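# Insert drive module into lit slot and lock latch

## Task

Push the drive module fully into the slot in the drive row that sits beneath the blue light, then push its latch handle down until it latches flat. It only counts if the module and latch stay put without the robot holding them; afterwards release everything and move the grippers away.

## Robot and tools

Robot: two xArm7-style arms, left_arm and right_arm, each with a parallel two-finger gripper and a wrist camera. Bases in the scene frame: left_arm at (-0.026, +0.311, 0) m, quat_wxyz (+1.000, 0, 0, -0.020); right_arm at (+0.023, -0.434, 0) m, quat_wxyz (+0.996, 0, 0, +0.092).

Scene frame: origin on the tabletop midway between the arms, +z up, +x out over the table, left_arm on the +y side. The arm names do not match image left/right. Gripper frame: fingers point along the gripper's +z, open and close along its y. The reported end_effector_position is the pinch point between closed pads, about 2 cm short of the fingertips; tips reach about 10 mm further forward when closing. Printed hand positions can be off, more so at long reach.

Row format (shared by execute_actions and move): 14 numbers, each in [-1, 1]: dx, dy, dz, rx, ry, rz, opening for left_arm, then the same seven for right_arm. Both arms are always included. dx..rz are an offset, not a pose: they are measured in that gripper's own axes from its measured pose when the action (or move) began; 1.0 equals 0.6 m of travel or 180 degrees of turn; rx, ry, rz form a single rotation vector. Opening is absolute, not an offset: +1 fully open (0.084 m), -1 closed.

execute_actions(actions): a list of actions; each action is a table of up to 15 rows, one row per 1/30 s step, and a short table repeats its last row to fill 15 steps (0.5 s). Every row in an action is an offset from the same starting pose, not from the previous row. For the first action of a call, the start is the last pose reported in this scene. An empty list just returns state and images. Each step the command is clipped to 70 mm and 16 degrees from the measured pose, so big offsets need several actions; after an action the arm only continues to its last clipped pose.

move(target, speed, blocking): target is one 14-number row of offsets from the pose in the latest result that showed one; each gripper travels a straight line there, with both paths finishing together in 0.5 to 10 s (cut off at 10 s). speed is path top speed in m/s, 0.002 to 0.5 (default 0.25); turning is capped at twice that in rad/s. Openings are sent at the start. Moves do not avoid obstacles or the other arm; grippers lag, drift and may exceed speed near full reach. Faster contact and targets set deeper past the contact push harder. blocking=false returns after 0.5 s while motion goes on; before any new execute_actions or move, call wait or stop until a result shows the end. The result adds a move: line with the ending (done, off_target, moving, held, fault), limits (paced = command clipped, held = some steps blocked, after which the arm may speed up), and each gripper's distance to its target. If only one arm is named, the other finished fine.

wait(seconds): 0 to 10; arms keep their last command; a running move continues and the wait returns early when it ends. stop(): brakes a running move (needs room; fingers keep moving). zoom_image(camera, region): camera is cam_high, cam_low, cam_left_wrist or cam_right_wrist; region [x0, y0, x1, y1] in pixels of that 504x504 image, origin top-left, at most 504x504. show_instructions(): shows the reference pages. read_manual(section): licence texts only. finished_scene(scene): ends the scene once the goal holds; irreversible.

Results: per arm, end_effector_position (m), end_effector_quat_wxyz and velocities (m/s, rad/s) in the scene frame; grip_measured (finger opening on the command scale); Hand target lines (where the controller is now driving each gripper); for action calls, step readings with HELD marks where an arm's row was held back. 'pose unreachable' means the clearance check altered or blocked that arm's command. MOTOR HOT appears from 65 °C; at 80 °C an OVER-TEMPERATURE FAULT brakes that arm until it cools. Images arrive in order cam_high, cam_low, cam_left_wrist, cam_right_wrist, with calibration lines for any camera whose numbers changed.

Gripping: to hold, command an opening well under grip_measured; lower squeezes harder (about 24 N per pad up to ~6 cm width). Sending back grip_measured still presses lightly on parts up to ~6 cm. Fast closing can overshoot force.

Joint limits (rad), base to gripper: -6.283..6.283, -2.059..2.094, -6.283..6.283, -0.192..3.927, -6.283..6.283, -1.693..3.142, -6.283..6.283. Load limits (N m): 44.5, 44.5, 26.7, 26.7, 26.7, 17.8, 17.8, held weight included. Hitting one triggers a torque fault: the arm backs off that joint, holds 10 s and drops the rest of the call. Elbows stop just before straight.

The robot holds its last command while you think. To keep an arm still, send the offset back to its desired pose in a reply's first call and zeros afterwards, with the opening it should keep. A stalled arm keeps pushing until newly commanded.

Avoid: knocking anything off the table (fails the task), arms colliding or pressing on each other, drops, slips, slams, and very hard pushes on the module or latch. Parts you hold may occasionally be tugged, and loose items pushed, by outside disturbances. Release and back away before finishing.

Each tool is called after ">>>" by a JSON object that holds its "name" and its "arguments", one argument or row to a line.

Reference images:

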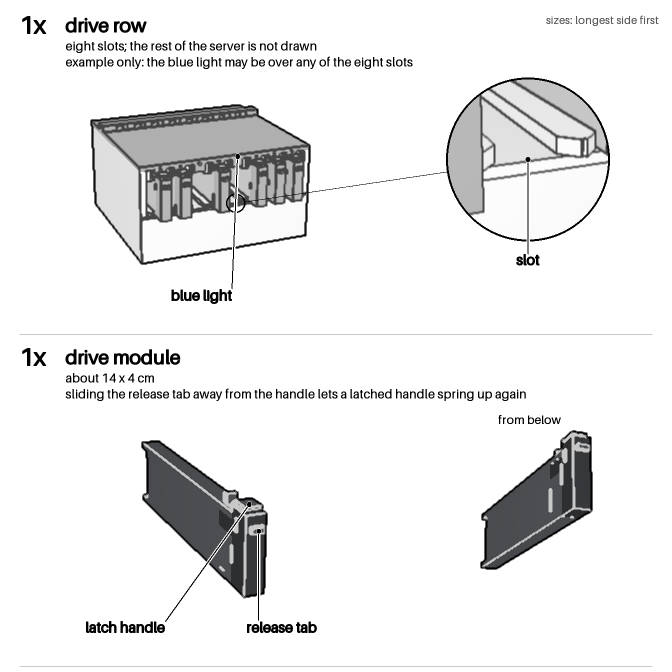

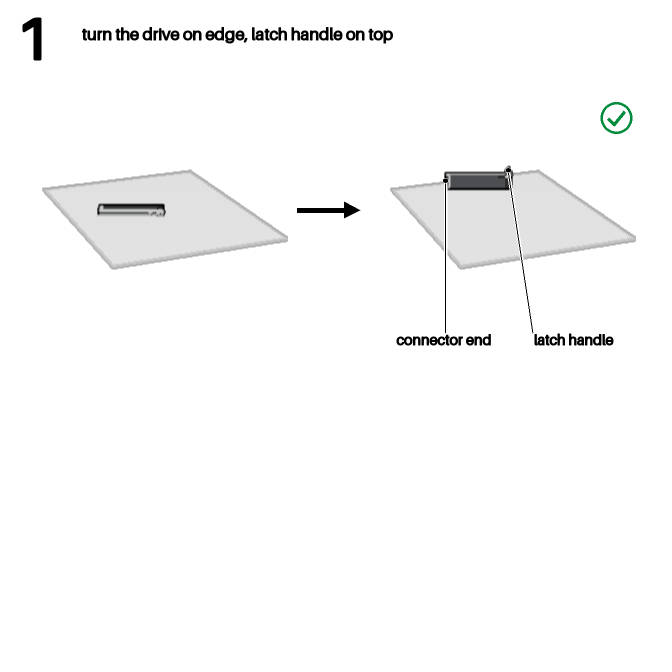

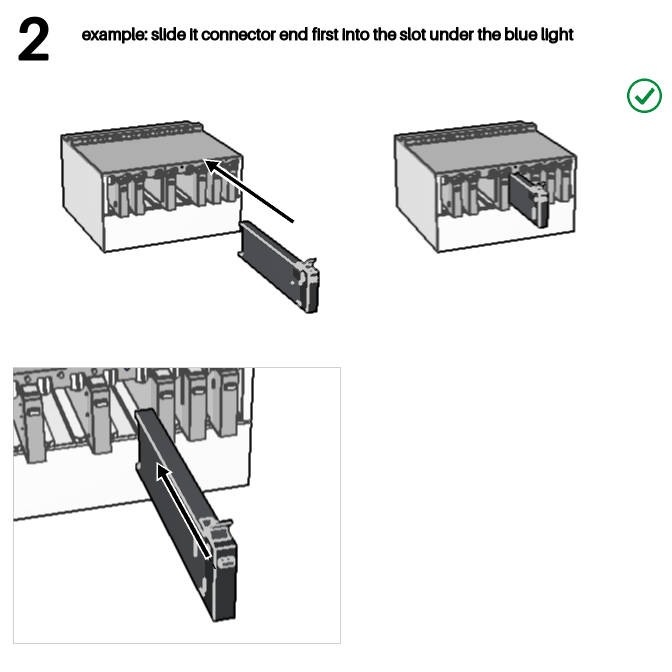

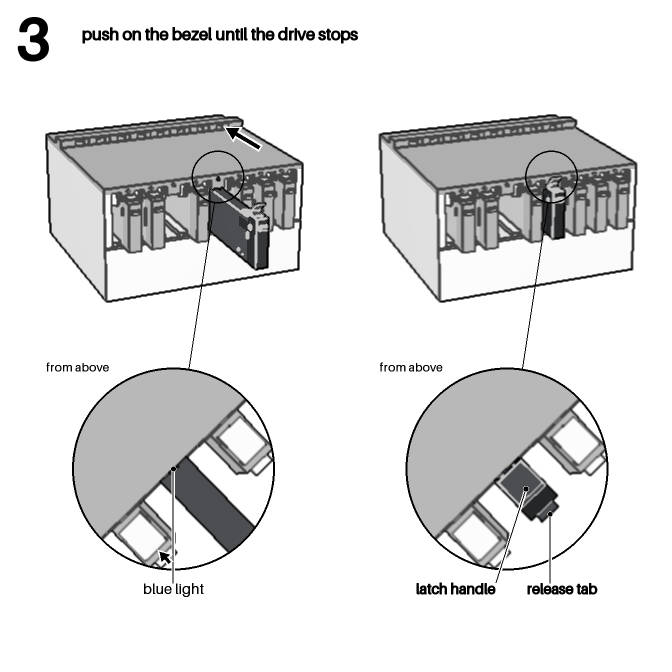

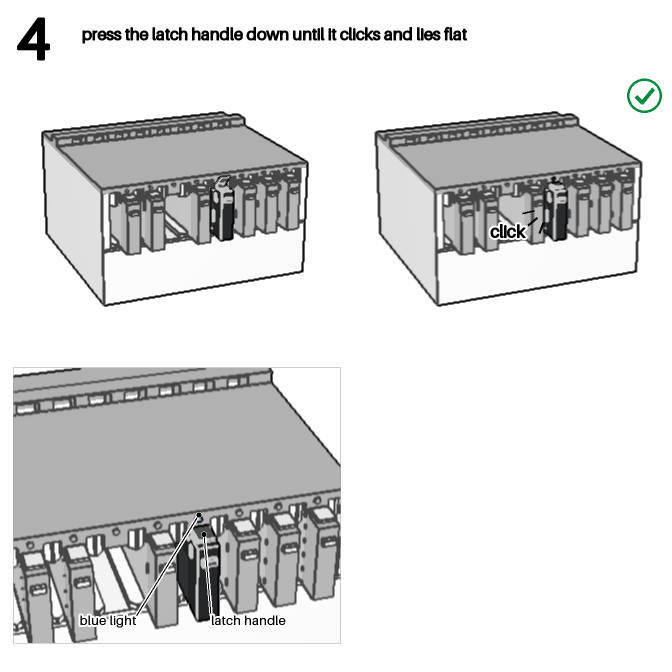

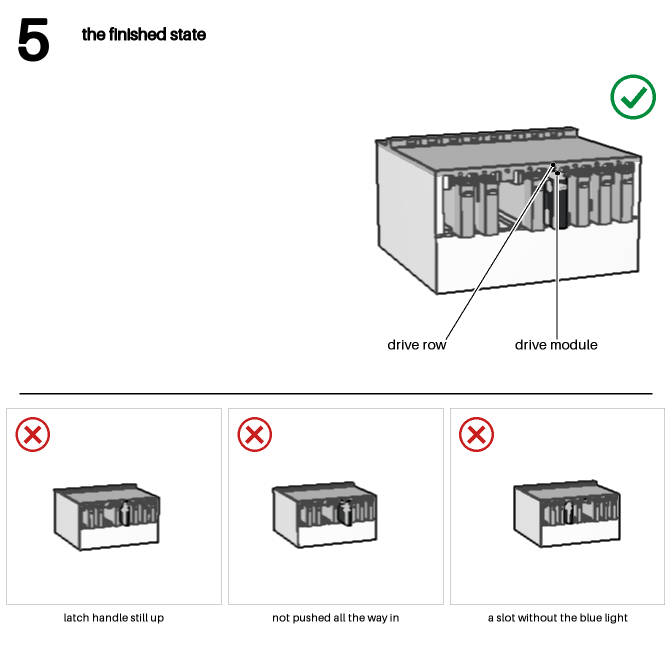

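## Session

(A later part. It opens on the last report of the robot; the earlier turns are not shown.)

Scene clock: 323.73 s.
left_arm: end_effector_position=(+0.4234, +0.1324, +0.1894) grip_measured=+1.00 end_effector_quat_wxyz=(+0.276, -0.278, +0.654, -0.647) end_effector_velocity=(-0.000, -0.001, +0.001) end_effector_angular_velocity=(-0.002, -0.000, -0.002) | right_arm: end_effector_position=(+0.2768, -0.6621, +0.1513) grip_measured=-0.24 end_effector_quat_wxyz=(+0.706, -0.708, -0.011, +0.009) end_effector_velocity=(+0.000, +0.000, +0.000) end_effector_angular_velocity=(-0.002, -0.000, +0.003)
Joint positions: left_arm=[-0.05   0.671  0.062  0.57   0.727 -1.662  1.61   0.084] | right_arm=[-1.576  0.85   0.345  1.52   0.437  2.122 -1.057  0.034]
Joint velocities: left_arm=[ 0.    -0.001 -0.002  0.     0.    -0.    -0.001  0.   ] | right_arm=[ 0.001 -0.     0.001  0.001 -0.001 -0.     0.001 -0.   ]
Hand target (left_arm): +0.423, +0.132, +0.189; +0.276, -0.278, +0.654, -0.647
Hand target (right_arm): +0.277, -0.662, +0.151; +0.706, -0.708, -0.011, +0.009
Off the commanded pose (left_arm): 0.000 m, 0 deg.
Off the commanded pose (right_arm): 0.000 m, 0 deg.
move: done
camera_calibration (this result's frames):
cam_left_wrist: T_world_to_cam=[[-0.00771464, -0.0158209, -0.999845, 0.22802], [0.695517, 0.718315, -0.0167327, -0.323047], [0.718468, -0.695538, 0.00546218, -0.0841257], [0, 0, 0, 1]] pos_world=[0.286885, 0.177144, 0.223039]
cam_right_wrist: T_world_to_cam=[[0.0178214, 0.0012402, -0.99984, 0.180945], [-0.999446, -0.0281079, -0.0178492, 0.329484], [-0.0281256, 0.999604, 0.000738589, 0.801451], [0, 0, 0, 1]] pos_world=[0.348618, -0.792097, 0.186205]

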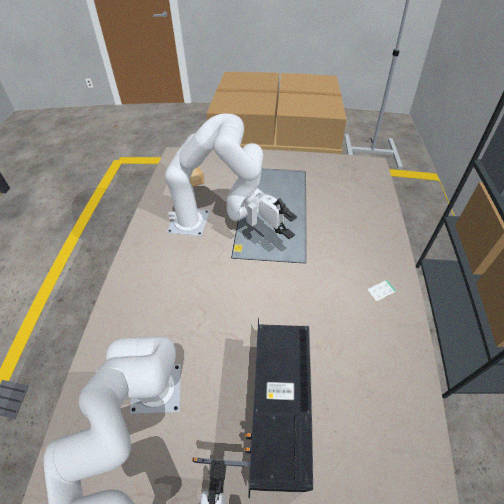

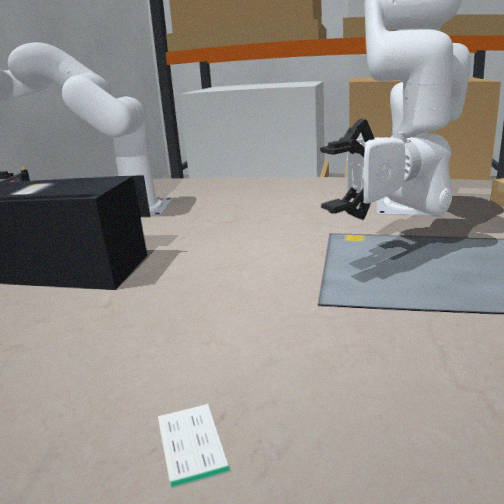

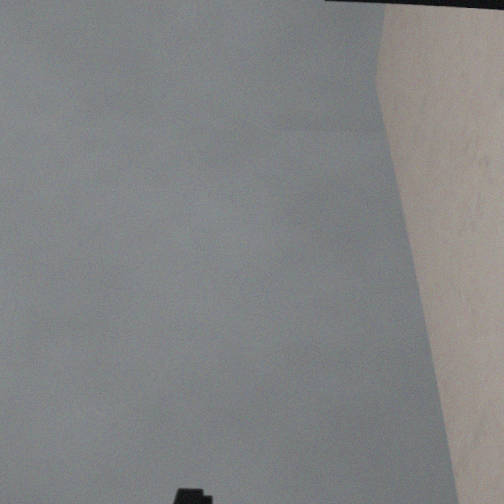

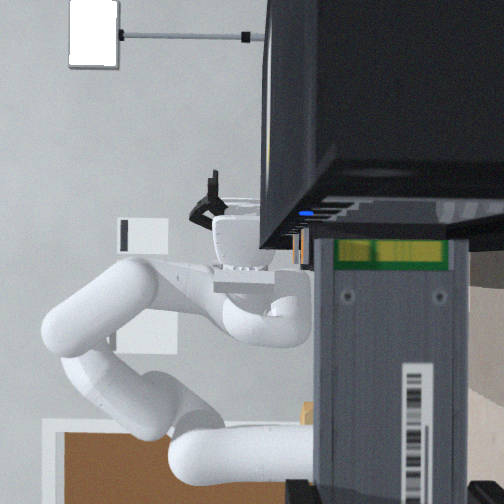

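>>> {"name": "move", "arguments": {
  "target": [0,0,0,0,0,0,1, 0.02,0,0,0,0,0,-1],
  "speed": 0.01
}}

Scene clock: 337.53 s.
left_arm: end_effector_position=(+0.4234, +0.1324, +0.1894) grip_measured=+1.00 end_effector_quat_wxyz=(+0.276, -0.278, +0.654, -0.647) end_effector_velocity=(-0.000, -0.000, -0.000) end_effector_angular_velocity=(+0.000, +0.001, -0.001) | right_arm: end_effector_position=(+0.2886, -0.6619, +0.1512) grip_measured=-0.24 end_effector_quat_wxyz=(+0.706, -0.708, -0.010, +0.010) end_effector_velocity=(+0.002, +0.000, +0.001) end_effector_angular_velocity=(+0.000, -0.003, -0.002)
Joint positions: left_arm=[-0.05   0.671  0.062  0.57   0.727 -1.662  1.61   0.084] | right_arm=[-1.557  0.865  0.348  1.544  0.455  2.12  -1.037  0.034]
Joint velocities: left_arm=[-0.    -0.    -0.    -0.     0.     0.001 -0.     0.   ] | right_arm=[ 0.001  0.     0.001  0.001  0.004 -0.001  0.001 -0.   ]
Hand target (left_arm): +0.423, +0.132, +0.189; +0.276, -0.278, +0.654, -0.647
Hand target (right_arm): +0.289, -0.662, +0.151; +0.706, -0.708, -0.011, +0.009
Off the commanded pose (left_arm): 0.000 m, 0 deg.
Off the commanded pose (right_arm): 0.000 m, 0 deg.
move: done
camera_calibration (this result's frames):
cam_left_wrist: T_world_to_cam=[[-0.00771447, -0.0158207, -0.999845, 0.22802], [0.695517, 0.718315, -0.0167324, -0.323047], [0.718468, -0.695538, 0.00546218, -0.0841257], [0, 0, 0, 1]] pos_world=[0.286885, 0.177144, 0.223039]
cam_right_wrist: T_world_to_cam=[[0.0171733, 0.00121547, -0.999852, 0.180778], [-0.999462, -0.0279283, -0.0172006, 0.341257], [-0.0279451, 0.999609, 0.000735191, 0.801485], [0, 0, 0, 1]] pos_world=[0.360367, -0.791861, 0.186032]

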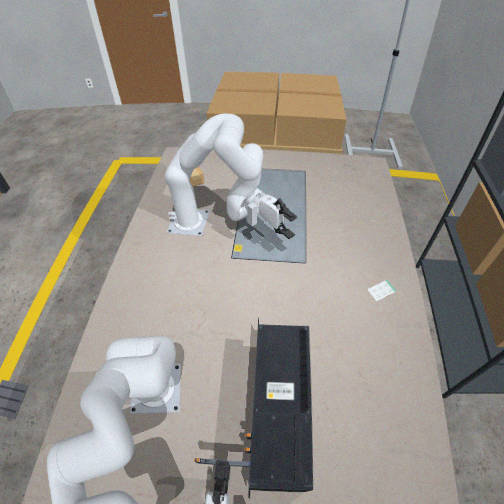

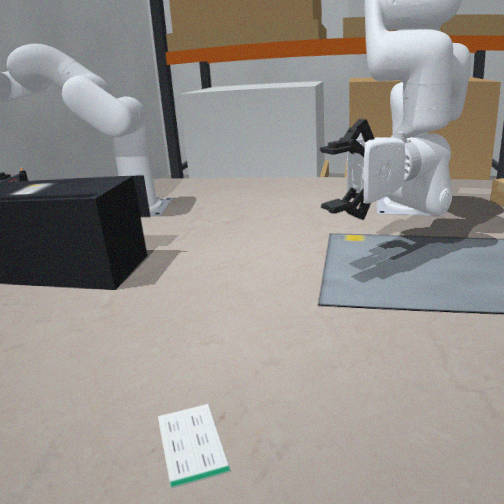

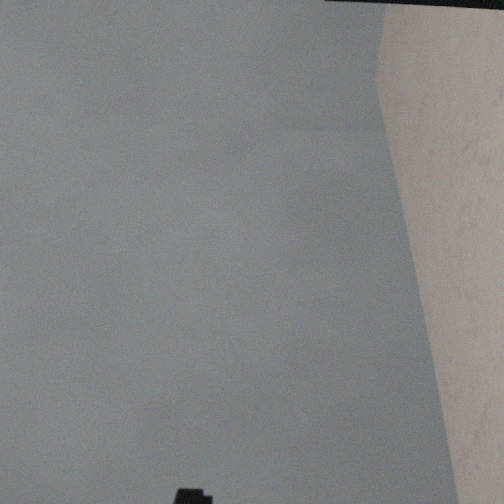

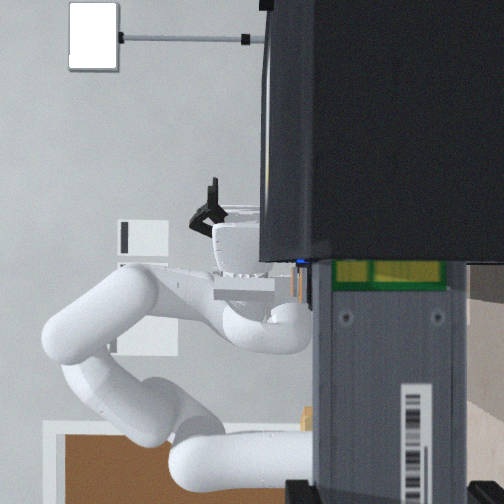

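>>> {"name": "move", "arguments": {
  "target": [0,0.002,0,0,0,0,1, -0.006,0.002,-0.0085,0,0,0,-1],
  "speed": 0.01
}}

>>> {"name": "move", "arguments": {
  "target": [0,0,0,0,0,0,1, 0.014,0,0,0,0,0,-1],
  "speed": 0.01
}}

Scene clock: 342.70 s.
left_arm: end_effector_position=(+0.4234, +0.1324, +0.1882) grip_measured=+1.00 end_effector_quat_wxyz=(+0.276, -0.278, +0.654, -0.647) end_effector_velocity=(-0.000, -0.001, +0.001) end_effector_angular_velocity=(-0.002, -0.002, -0.001) | right_arm: end_effector_position=(+0.2855, -0.6670, +0.1500) grip_measured=-0.24 end_effector_quat_wxyz=(+0.706, -0.708, -0.011, +0.009) end_effector_velocity=(-0.002, +0.001, +0.001) end_effector_angular_velocity=(+0.003, +0.001, +0.006)
Joint positions: left_arm=[-0.05   0.675  0.061  0.572  0.727 -1.664  1.612  0.084] | right_arm=[-1.564  0.877  0.347  1.562  0.446  2.129 -1.038  0.034]
Joint velocities: left_arm=[-0.001 -0.003 -0.     0.     0.    -0.    -0.001  0.   ] | right_arm=[-0.001 -0.001  0.001 -0.002 -0.004  0.005 -0.001 -0.   ]
Hand target (left_arm): +0.423, +0.132, +0.188; +0.276, -0.278, +0.654, -0.647
Hand target (right_arm): +0.285, -0.667, +0.150; +0.706, -0.708, -0.010, +0.010
Off the commanded pose (left_arm): 0.000 m, 0 deg.
Off the commanded pose (right_arm): 0.000 m, 0 deg.
move: done
camera_calibration (this result's frames):
cam_left_wrist: T_world_to_cam=[[-0.00770969, -0.0158139, -0.999845, 0.226818], [0.695526, 0.718306, -0.0167241, -0.323068], [0.718459, -0.695548, 0.00546108, -0.0841064], [0, 0, 0, 1]] pos_world=[0.286878, 0.177149, 0.221839]
cam_right_wrist: T_world_to_cam=[[0.0176275, 0.000758458, -0.999844, 0.179195], [-0.99946, -0.0277205, -0.0176417, 0.338158], [-0.0277296, 0.999615, 0.000269406, 0.806579], [0, 0, 0, 1]] pos_world=[0.357183, -0.797031, 0.184915]

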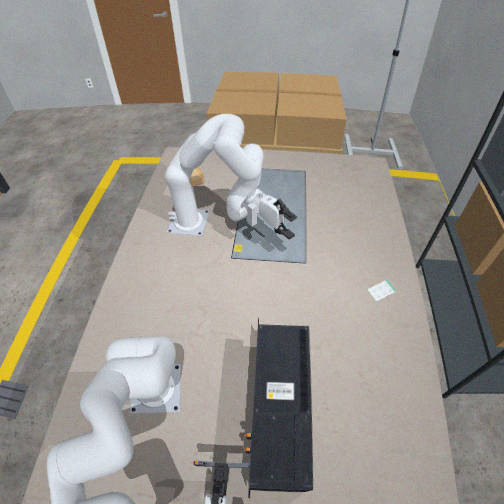

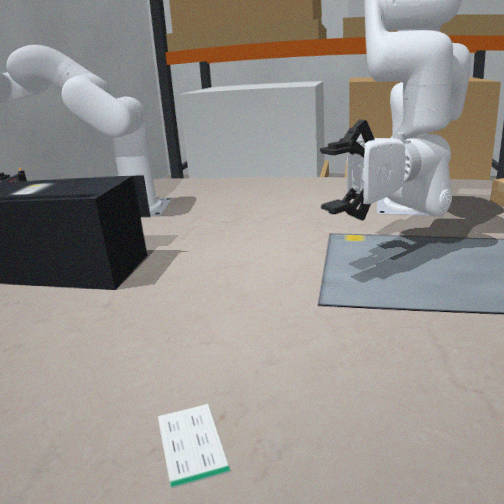

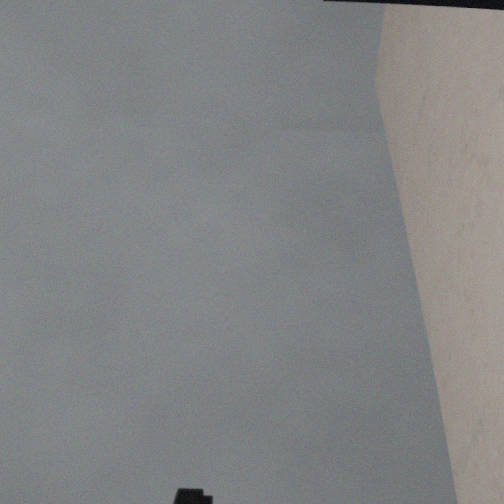

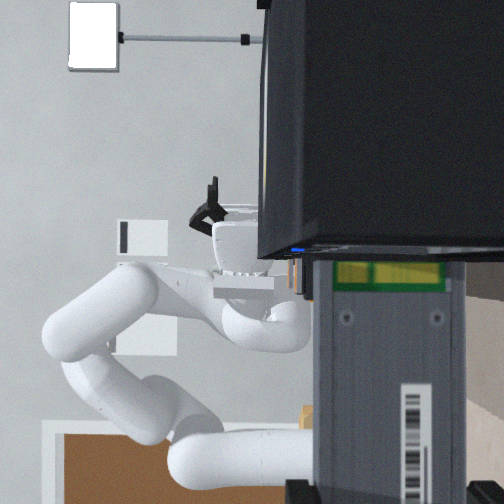

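Scene clock: 343.80 s.
left_arm: end_effector_position=(+0.4234, +0.1324, +0.1882) grip_measured=+1.00 end_effector_quat_wxyz=(+0.276, -0.278, +0.654, -0.647) end_effector_velocity=(+0.000, +0.000, +0.001) end_effector_angular_velocity=(-0.001, -0.001, +0.001) | right_arm: end_effector_position=(+0.2936, -0.6669, +0.1498) grip_measured=-0.24 end_effector_quat_wxyz=(+0.706, -0.708, -0.010, +0.009) end_effector_velocity=(+0.001, -0.000, -0.000) end_effector_angular_velocity=(-0.001, -0.002, -0.003)
Joint positions: left_arm=[-0.05   0.675  0.061  0.572  0.727 -1.664  1.612  0.084] | right_arm=[-1.55   0.888  0.349  1.58   0.459  2.128 -1.025  0.034]
Joint velocities: left_arm=[ 0.001 -0.001  0.    -0.    -0.    -0.001 -0.001  0.   ] | right_arm=[ 0.     0.    -0.     0.001  0.003 -0.002 -0.    -0.   ]
Hand target (left_arm): +0.423, +0.132, +0.188; +0.276, -0.278, +0.654, -0.647
Hand target (right_arm): +0.294, -0.667, +0.150; +0.706, -0.708, -0.011, +0.009
Off the commanded pose (left_arm): 0.000 m, 0 deg.
Off the commanded pose (right_arm): 0.000 m, 0 deg.
move: done
camera_calibration (this result's frames):
cam_left_wrist: T_world_to_cam=[[-0.00770963, -0.015814, -0.999845, 0.226818], [0.695527, 0.718306, -0.0167241, -0.323068], [0.718459, -0.695548, 0.0054612, -0.0841064], [0, 0, 0, 1]] pos_world=[0.286878, 0.177149, 0.221839]
cam_right_wrist: T_world_to_cam=[[0.0168497, 0.000705585, -0.999858, 0.179066], [-0.999481, -0.0274589, -0.0168627, 0.346319], [-0.0274669, 0.999623, 0.000242545, 0.806619], [0, 0, 0, 1]] pos_world=[0.365277, -0.796932, 0.184685]

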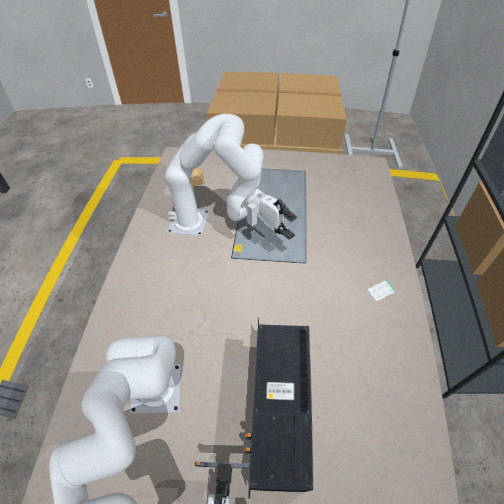

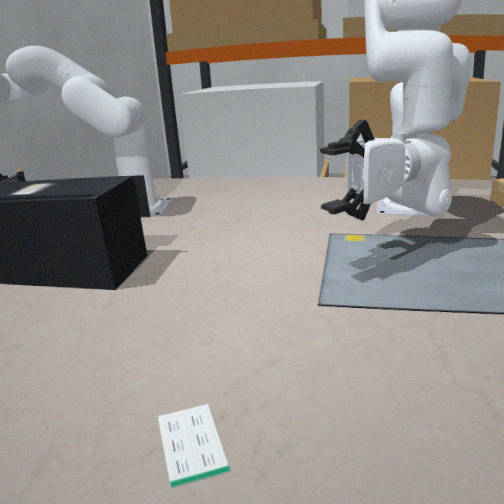

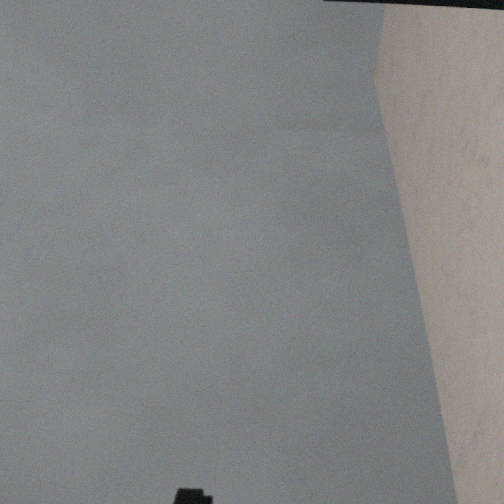

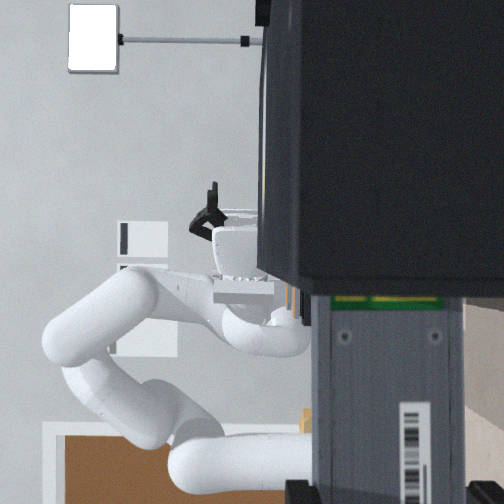

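>>> {"name": "move", "arguments": {
  "target": [0,0,0,0,0,0,1, -0.15,0,0,0,0.2,0,-1],
  "speed": 0.1
}}

Scene clock: 358.53 s.
left_arm: end_effector_position=(+0.4234, +0.1324, +0.1882) grip_measured=+1.00 end_effector_quat_wxyz=(+0.276, -0.278, +0.654, -0.647) end_effector_velocity=(-0.000, -0.000, +0.000) end_effector_angular_velocity=(+0.000, -0.000, -0.001) | right_arm: end_effector_position=(+0.2038, -0.6689, +0.1500) grip_measured=-0.24 end_effector_quat_wxyz=(+0.675, -0.676, +0.208, -0.210) end_effector_velocity=(+0.001, +0.001, -0.000) end_effector_angular_velocity=(+0.002, -0.001, +0.004)
Joint positions: left_arm=[-0.05   0.675  0.061  0.572  0.727 -1.664  1.612  0.084] | right_arm=[-1.868  0.564  0.168  1.042  0.669  1.907 -1.208  0.034]
Joint velocities: left_arm=[-0.    -0.     0.     0.     0.001  0.     0.    -0.   ] | right_arm=[ 0.002  0.001  0.002 -0.002 -0.    -0.001 -0.     0.   ]
Hand target (left_arm): +0.423, +0.132, +0.188; +0.276, -0.278, +0.654, -0.647
Hand target (right_arm): +0.204, -0.669, +0.150; +0.675, -0.676, +0.208, -0.210
Off the commanded pose (left_arm): 0.000 m, 0 deg.
Off the commanded pose (right_arm): 0.001 m, 0 deg.
move: done
camera_calibration (this result's frames):
cam_left_wrist: T_world_to_cam=[[-0.00770956, -0.0158141, -0.999845, 0.226818], [0.695526, 0.718306, -0.0167242, -0.323068], [0.718459, -0.695548, 0.00546131, -0.0841065], [0, 0, 0, 1]] pos_world=[0.286878, 0.177149, 0.221839]
cam_right_wrist: T_world_to_cam=[[0.0173454, -0.00805803, -0.999817, 0.174772], [-0.825077, 0.564706, -0.0188652, 0.617364], [0.564754, 0.825253, 0.00314657, 0.568354], [0, 0, 0, 1]] pos_world=[0.185361, -0.816257, 0.184599]

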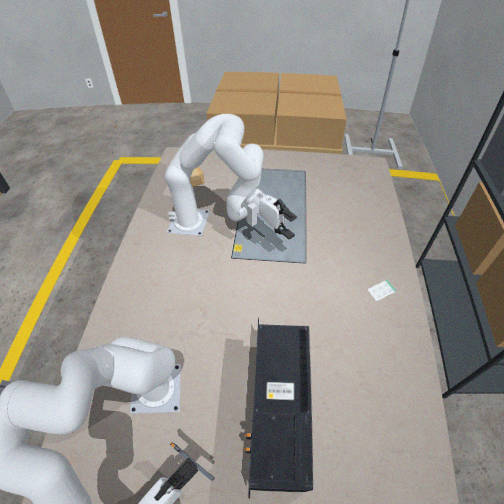

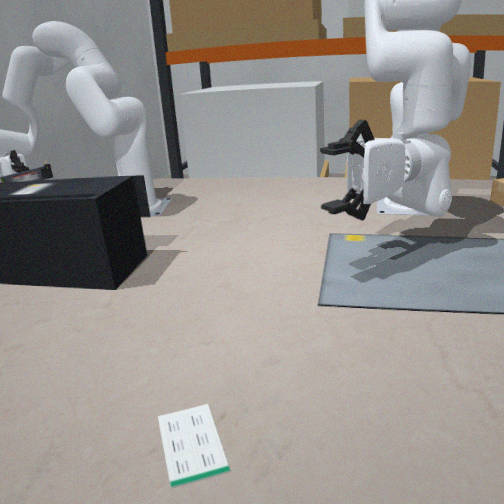

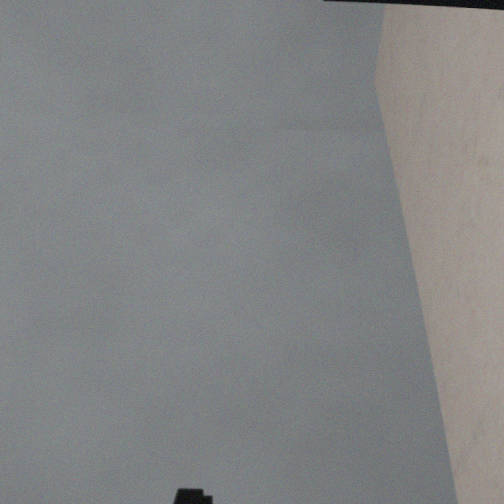

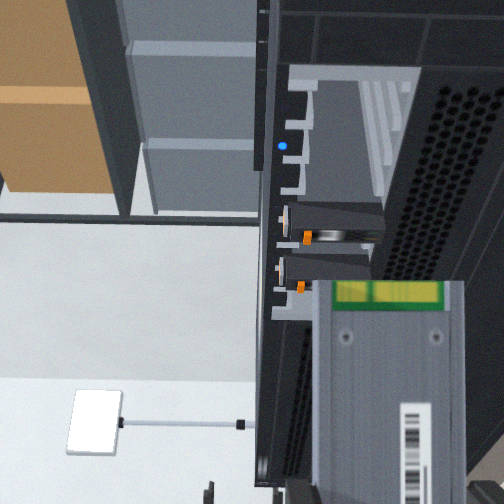

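>>> {"name": "zoom_image", "arguments": {
  "camera": "cam_high",
  "region": [140,420,260,504]
}}

>>> {"name": "zoom_image", "arguments": {
  "camera": "cam_right_wrist",
  "region": [260,50,480,270]
}}

Region (140, 420, 260, 504) of cam_high's 504x504 image, scaled by 4.200, with more detail than that image has; it fills the top 353 rows of this view, and the rest is white.

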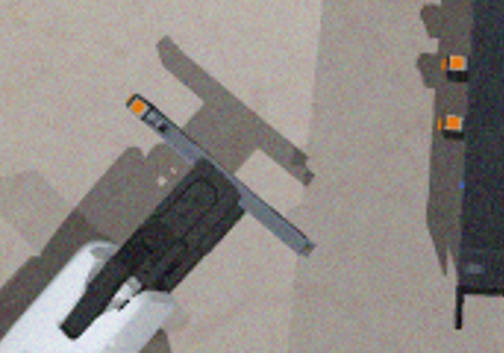

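Region (260, 50, 480, 270) of cam_right_wrist's 504x504 image, scaled by 2.291, with more detail than that image has.

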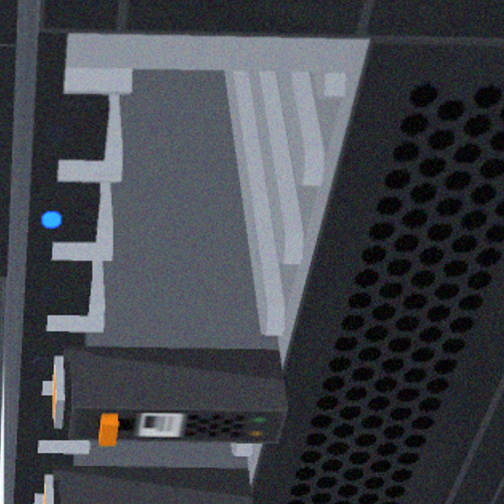

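>>> {"name": "move", "arguments": {
  "target": [0,0,0,0,0,0,1, 0,0,0,0,-0.2,0,-1],
  "speed": 0.2
}}

>>> {"name": "move", "arguments": {
  "target": [0,0,0,0,0,0,1, 0,0.1,0.06,-0.5,0,0,-1],
  "speed": 0.2
}}

Scene clock: 393.87 s.
left_arm: end_effector_position=(+0.4234, +0.1324, +0.1882) grip_measured=+1.00 end_effector_quat_wxyz=(+0.276, -0.278, +0.654, -0.647) end_effector_velocity=(+0.000, +0.000, +0.001) end_effector_angular_velocity=(-0.001, -0.001, +0.002) | right_arm: end_effector_position=(+0.2035, -0.6694, +0.1498) grip_measured=-0.24 end_effector_quat_wxyz=(+0.706, -0.708, -0.010, +0.009) end_effector_velocity=(-0.001, -0.001, -0.000) end_effector_angular_velocity=(-0.000, +0.002, -0.001)
Joint positions: left_arm=[-0.05   0.675  0.061  0.572  0.727 -1.664  1.612  0.084] | right_arm=[-1.673  0.788  0.298  1.428  0.313  2.151 -1.179  0.034]
Joint velocities: left_arm=[ 0.001 -0.002 -0.     0.    -0.001  0.    -0.001  0.   ] | right_arm=[-0.001  0.    -0.003  0.001 -0.002  0.002 -0.001 -0.   ]
Hand target (left_arm): +0.423, +0.132, +0.188; +0.276, -0.278, +0.654, -0.647
Hand target (right_arm): +0.204, -0.669, +0.150; +0.706, -0.708, -0.011, +0.010
Off the commanded pose (left_arm): 0.000 m, 0 deg.
Off the commanded pose (right_arm): 0.001 m, 0 deg.
move: done
camera_calibration (this result's frames):
cam_left_wrist: T_world_to_cam=[[-0.00770949, -0.015814, -0.999845, 0.226818], [0.695526, 0.718306, -0.0167241, -0.323068], [0.718459, -0.695548, 0.00546131, -0.0841065], [0, 0, 0, 1]] pos_world=[0.286878, 0.177149, 0.221839]
cam_right_wrist: T_world_to_cam=[[0.0170338, 0.00123885, -0.999854, 0.180876], [-0.999488, -0.0270642, -0.0170611, 0.256489], [-0.0270814, 0.999633, 0.000777214, 0.806422], [0, 0, 0, 1]] pos_world=[0.275116, -0.799409, 0.184599]

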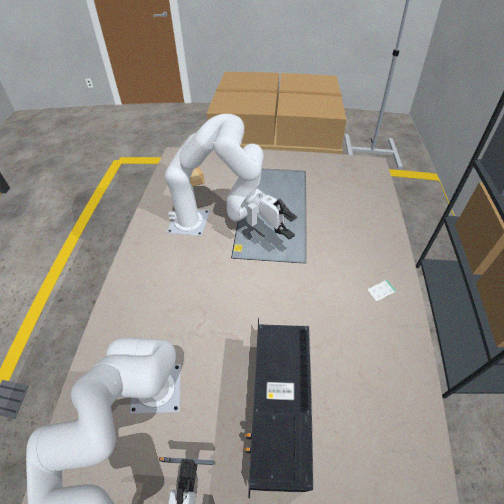

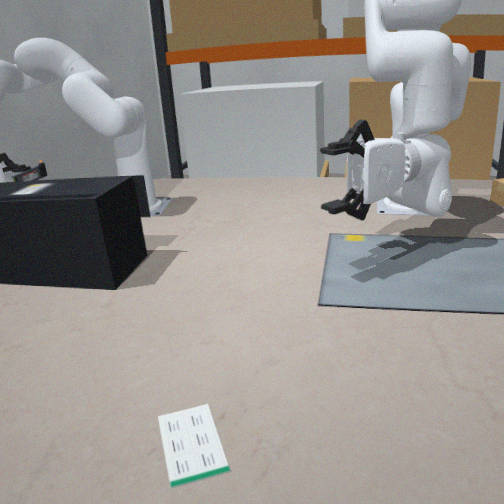

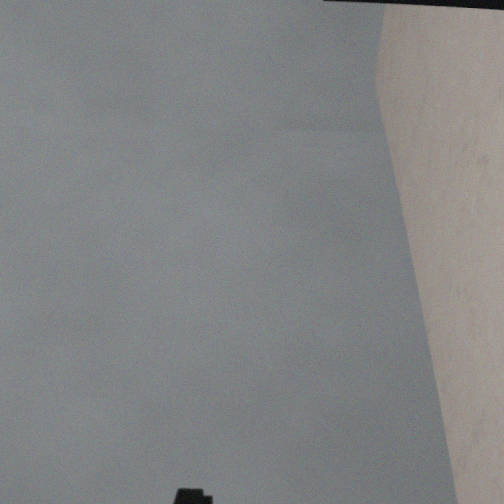

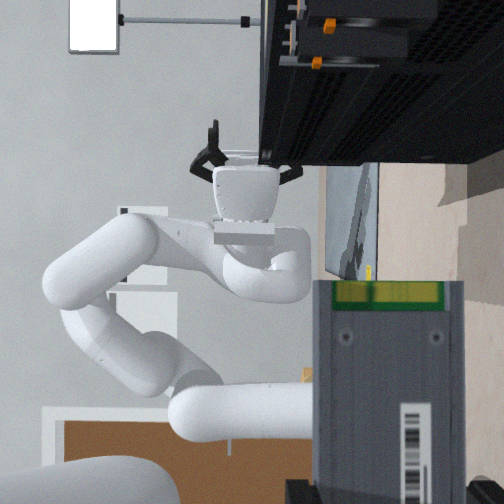

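Scene clock: 398.13 s.
left_arm: end_effector_position=(+0.4234, +0.1324, +0.1882) grip_measured=+1.00 end_effector_quat_wxyz=(+0.276, -0.278, +0.654, -0.647) end_effector_velocity=(+0.000, -0.000, +0.001) end_effector_angular_velocity=(+0.001, -0.002, +0.001) | right_arm: end_effector_position=(+0.2039, -0.6337, +0.0910) grip_measured=-0.24 end_effector_quat_wxyz=(+0.001, +1.000, +0.014, +0.002) end_effector_velocity=(+0.000, +0.000, -0.000) end_effector_angular_velocity=(-0.001, -0.001, -0.001)
Joint positions: left_arm=[-0.05   0.675  0.061  0.572  0.727 -1.664  1.612  0.084] | right_arm=[-1.467 -0.538  0.514  0.241  0.381  0.753 -1.143  0.034]
Joint velocities: left_arm=[-0.    -0.002 -0.    -0.    -0.001  0.     0.001 -0.   ] | right_arm=[ 0.002 -0.     0.    -0.002  0.001 -0.003  0.002  0.   ]
Hand target (left_arm): +0.423, +0.132, +0.188; +0.276, -0.278, +0.654, -0.647
Hand target (right_arm): +0.204, -0.634, +0.091; +0.001, +1.000, +0.014, +0.002
Off the commanded pose (left_arm): 0.000 m, 0 deg.
Off the commanded pose (right_arm): 0.002 m, 0 deg.
move: done
camera_calibration (this result's frames):
cam_left_wrist: T_world_to_cam=[[-0.00770922, -0.015814, -0.999845, 0.226818], [0.695526, 0.718306, -0.0167238, -0.323068], [0.718459, -0.695548, 0.00546148, -0.0841065], [0, 0, 0, 1]] pos_world=[0.286878, 0.177149, 0.221839]
cam_right_wrist: T_world_to_cam=[[0.0439189, -0.999034, -0.00169126, -0.608091], [-0.999025, -0.0439108, -0.00455022, 0.244984], [0.00447155, 0.00188945, -0.999988, 0.223221], [0, 0, 0, 1]] pos_world=[0.270454, -0.597167, 0.223305]

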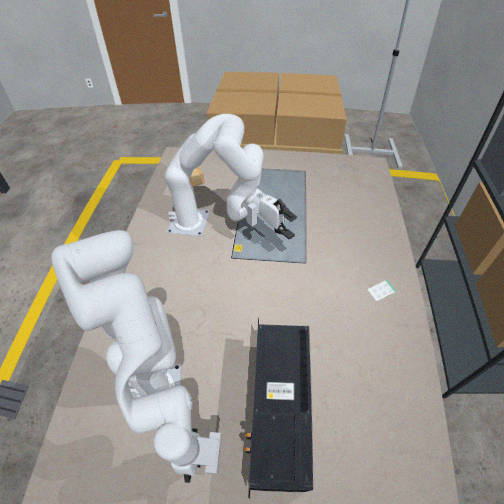

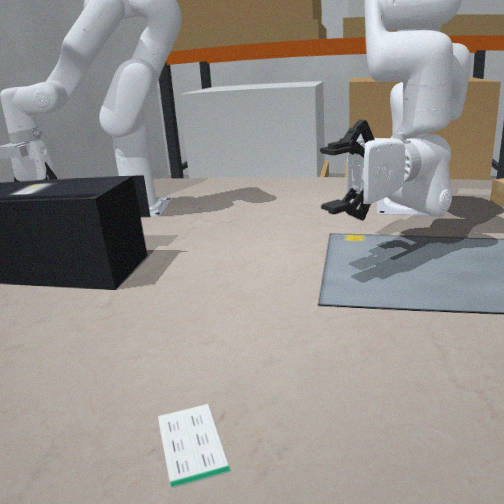

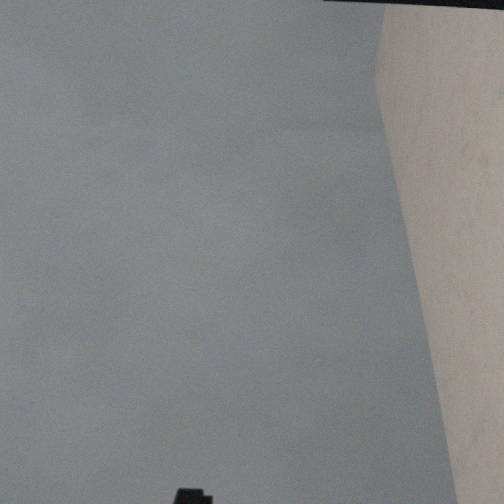

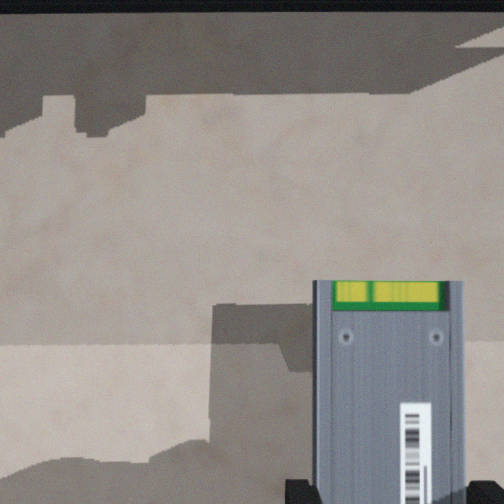

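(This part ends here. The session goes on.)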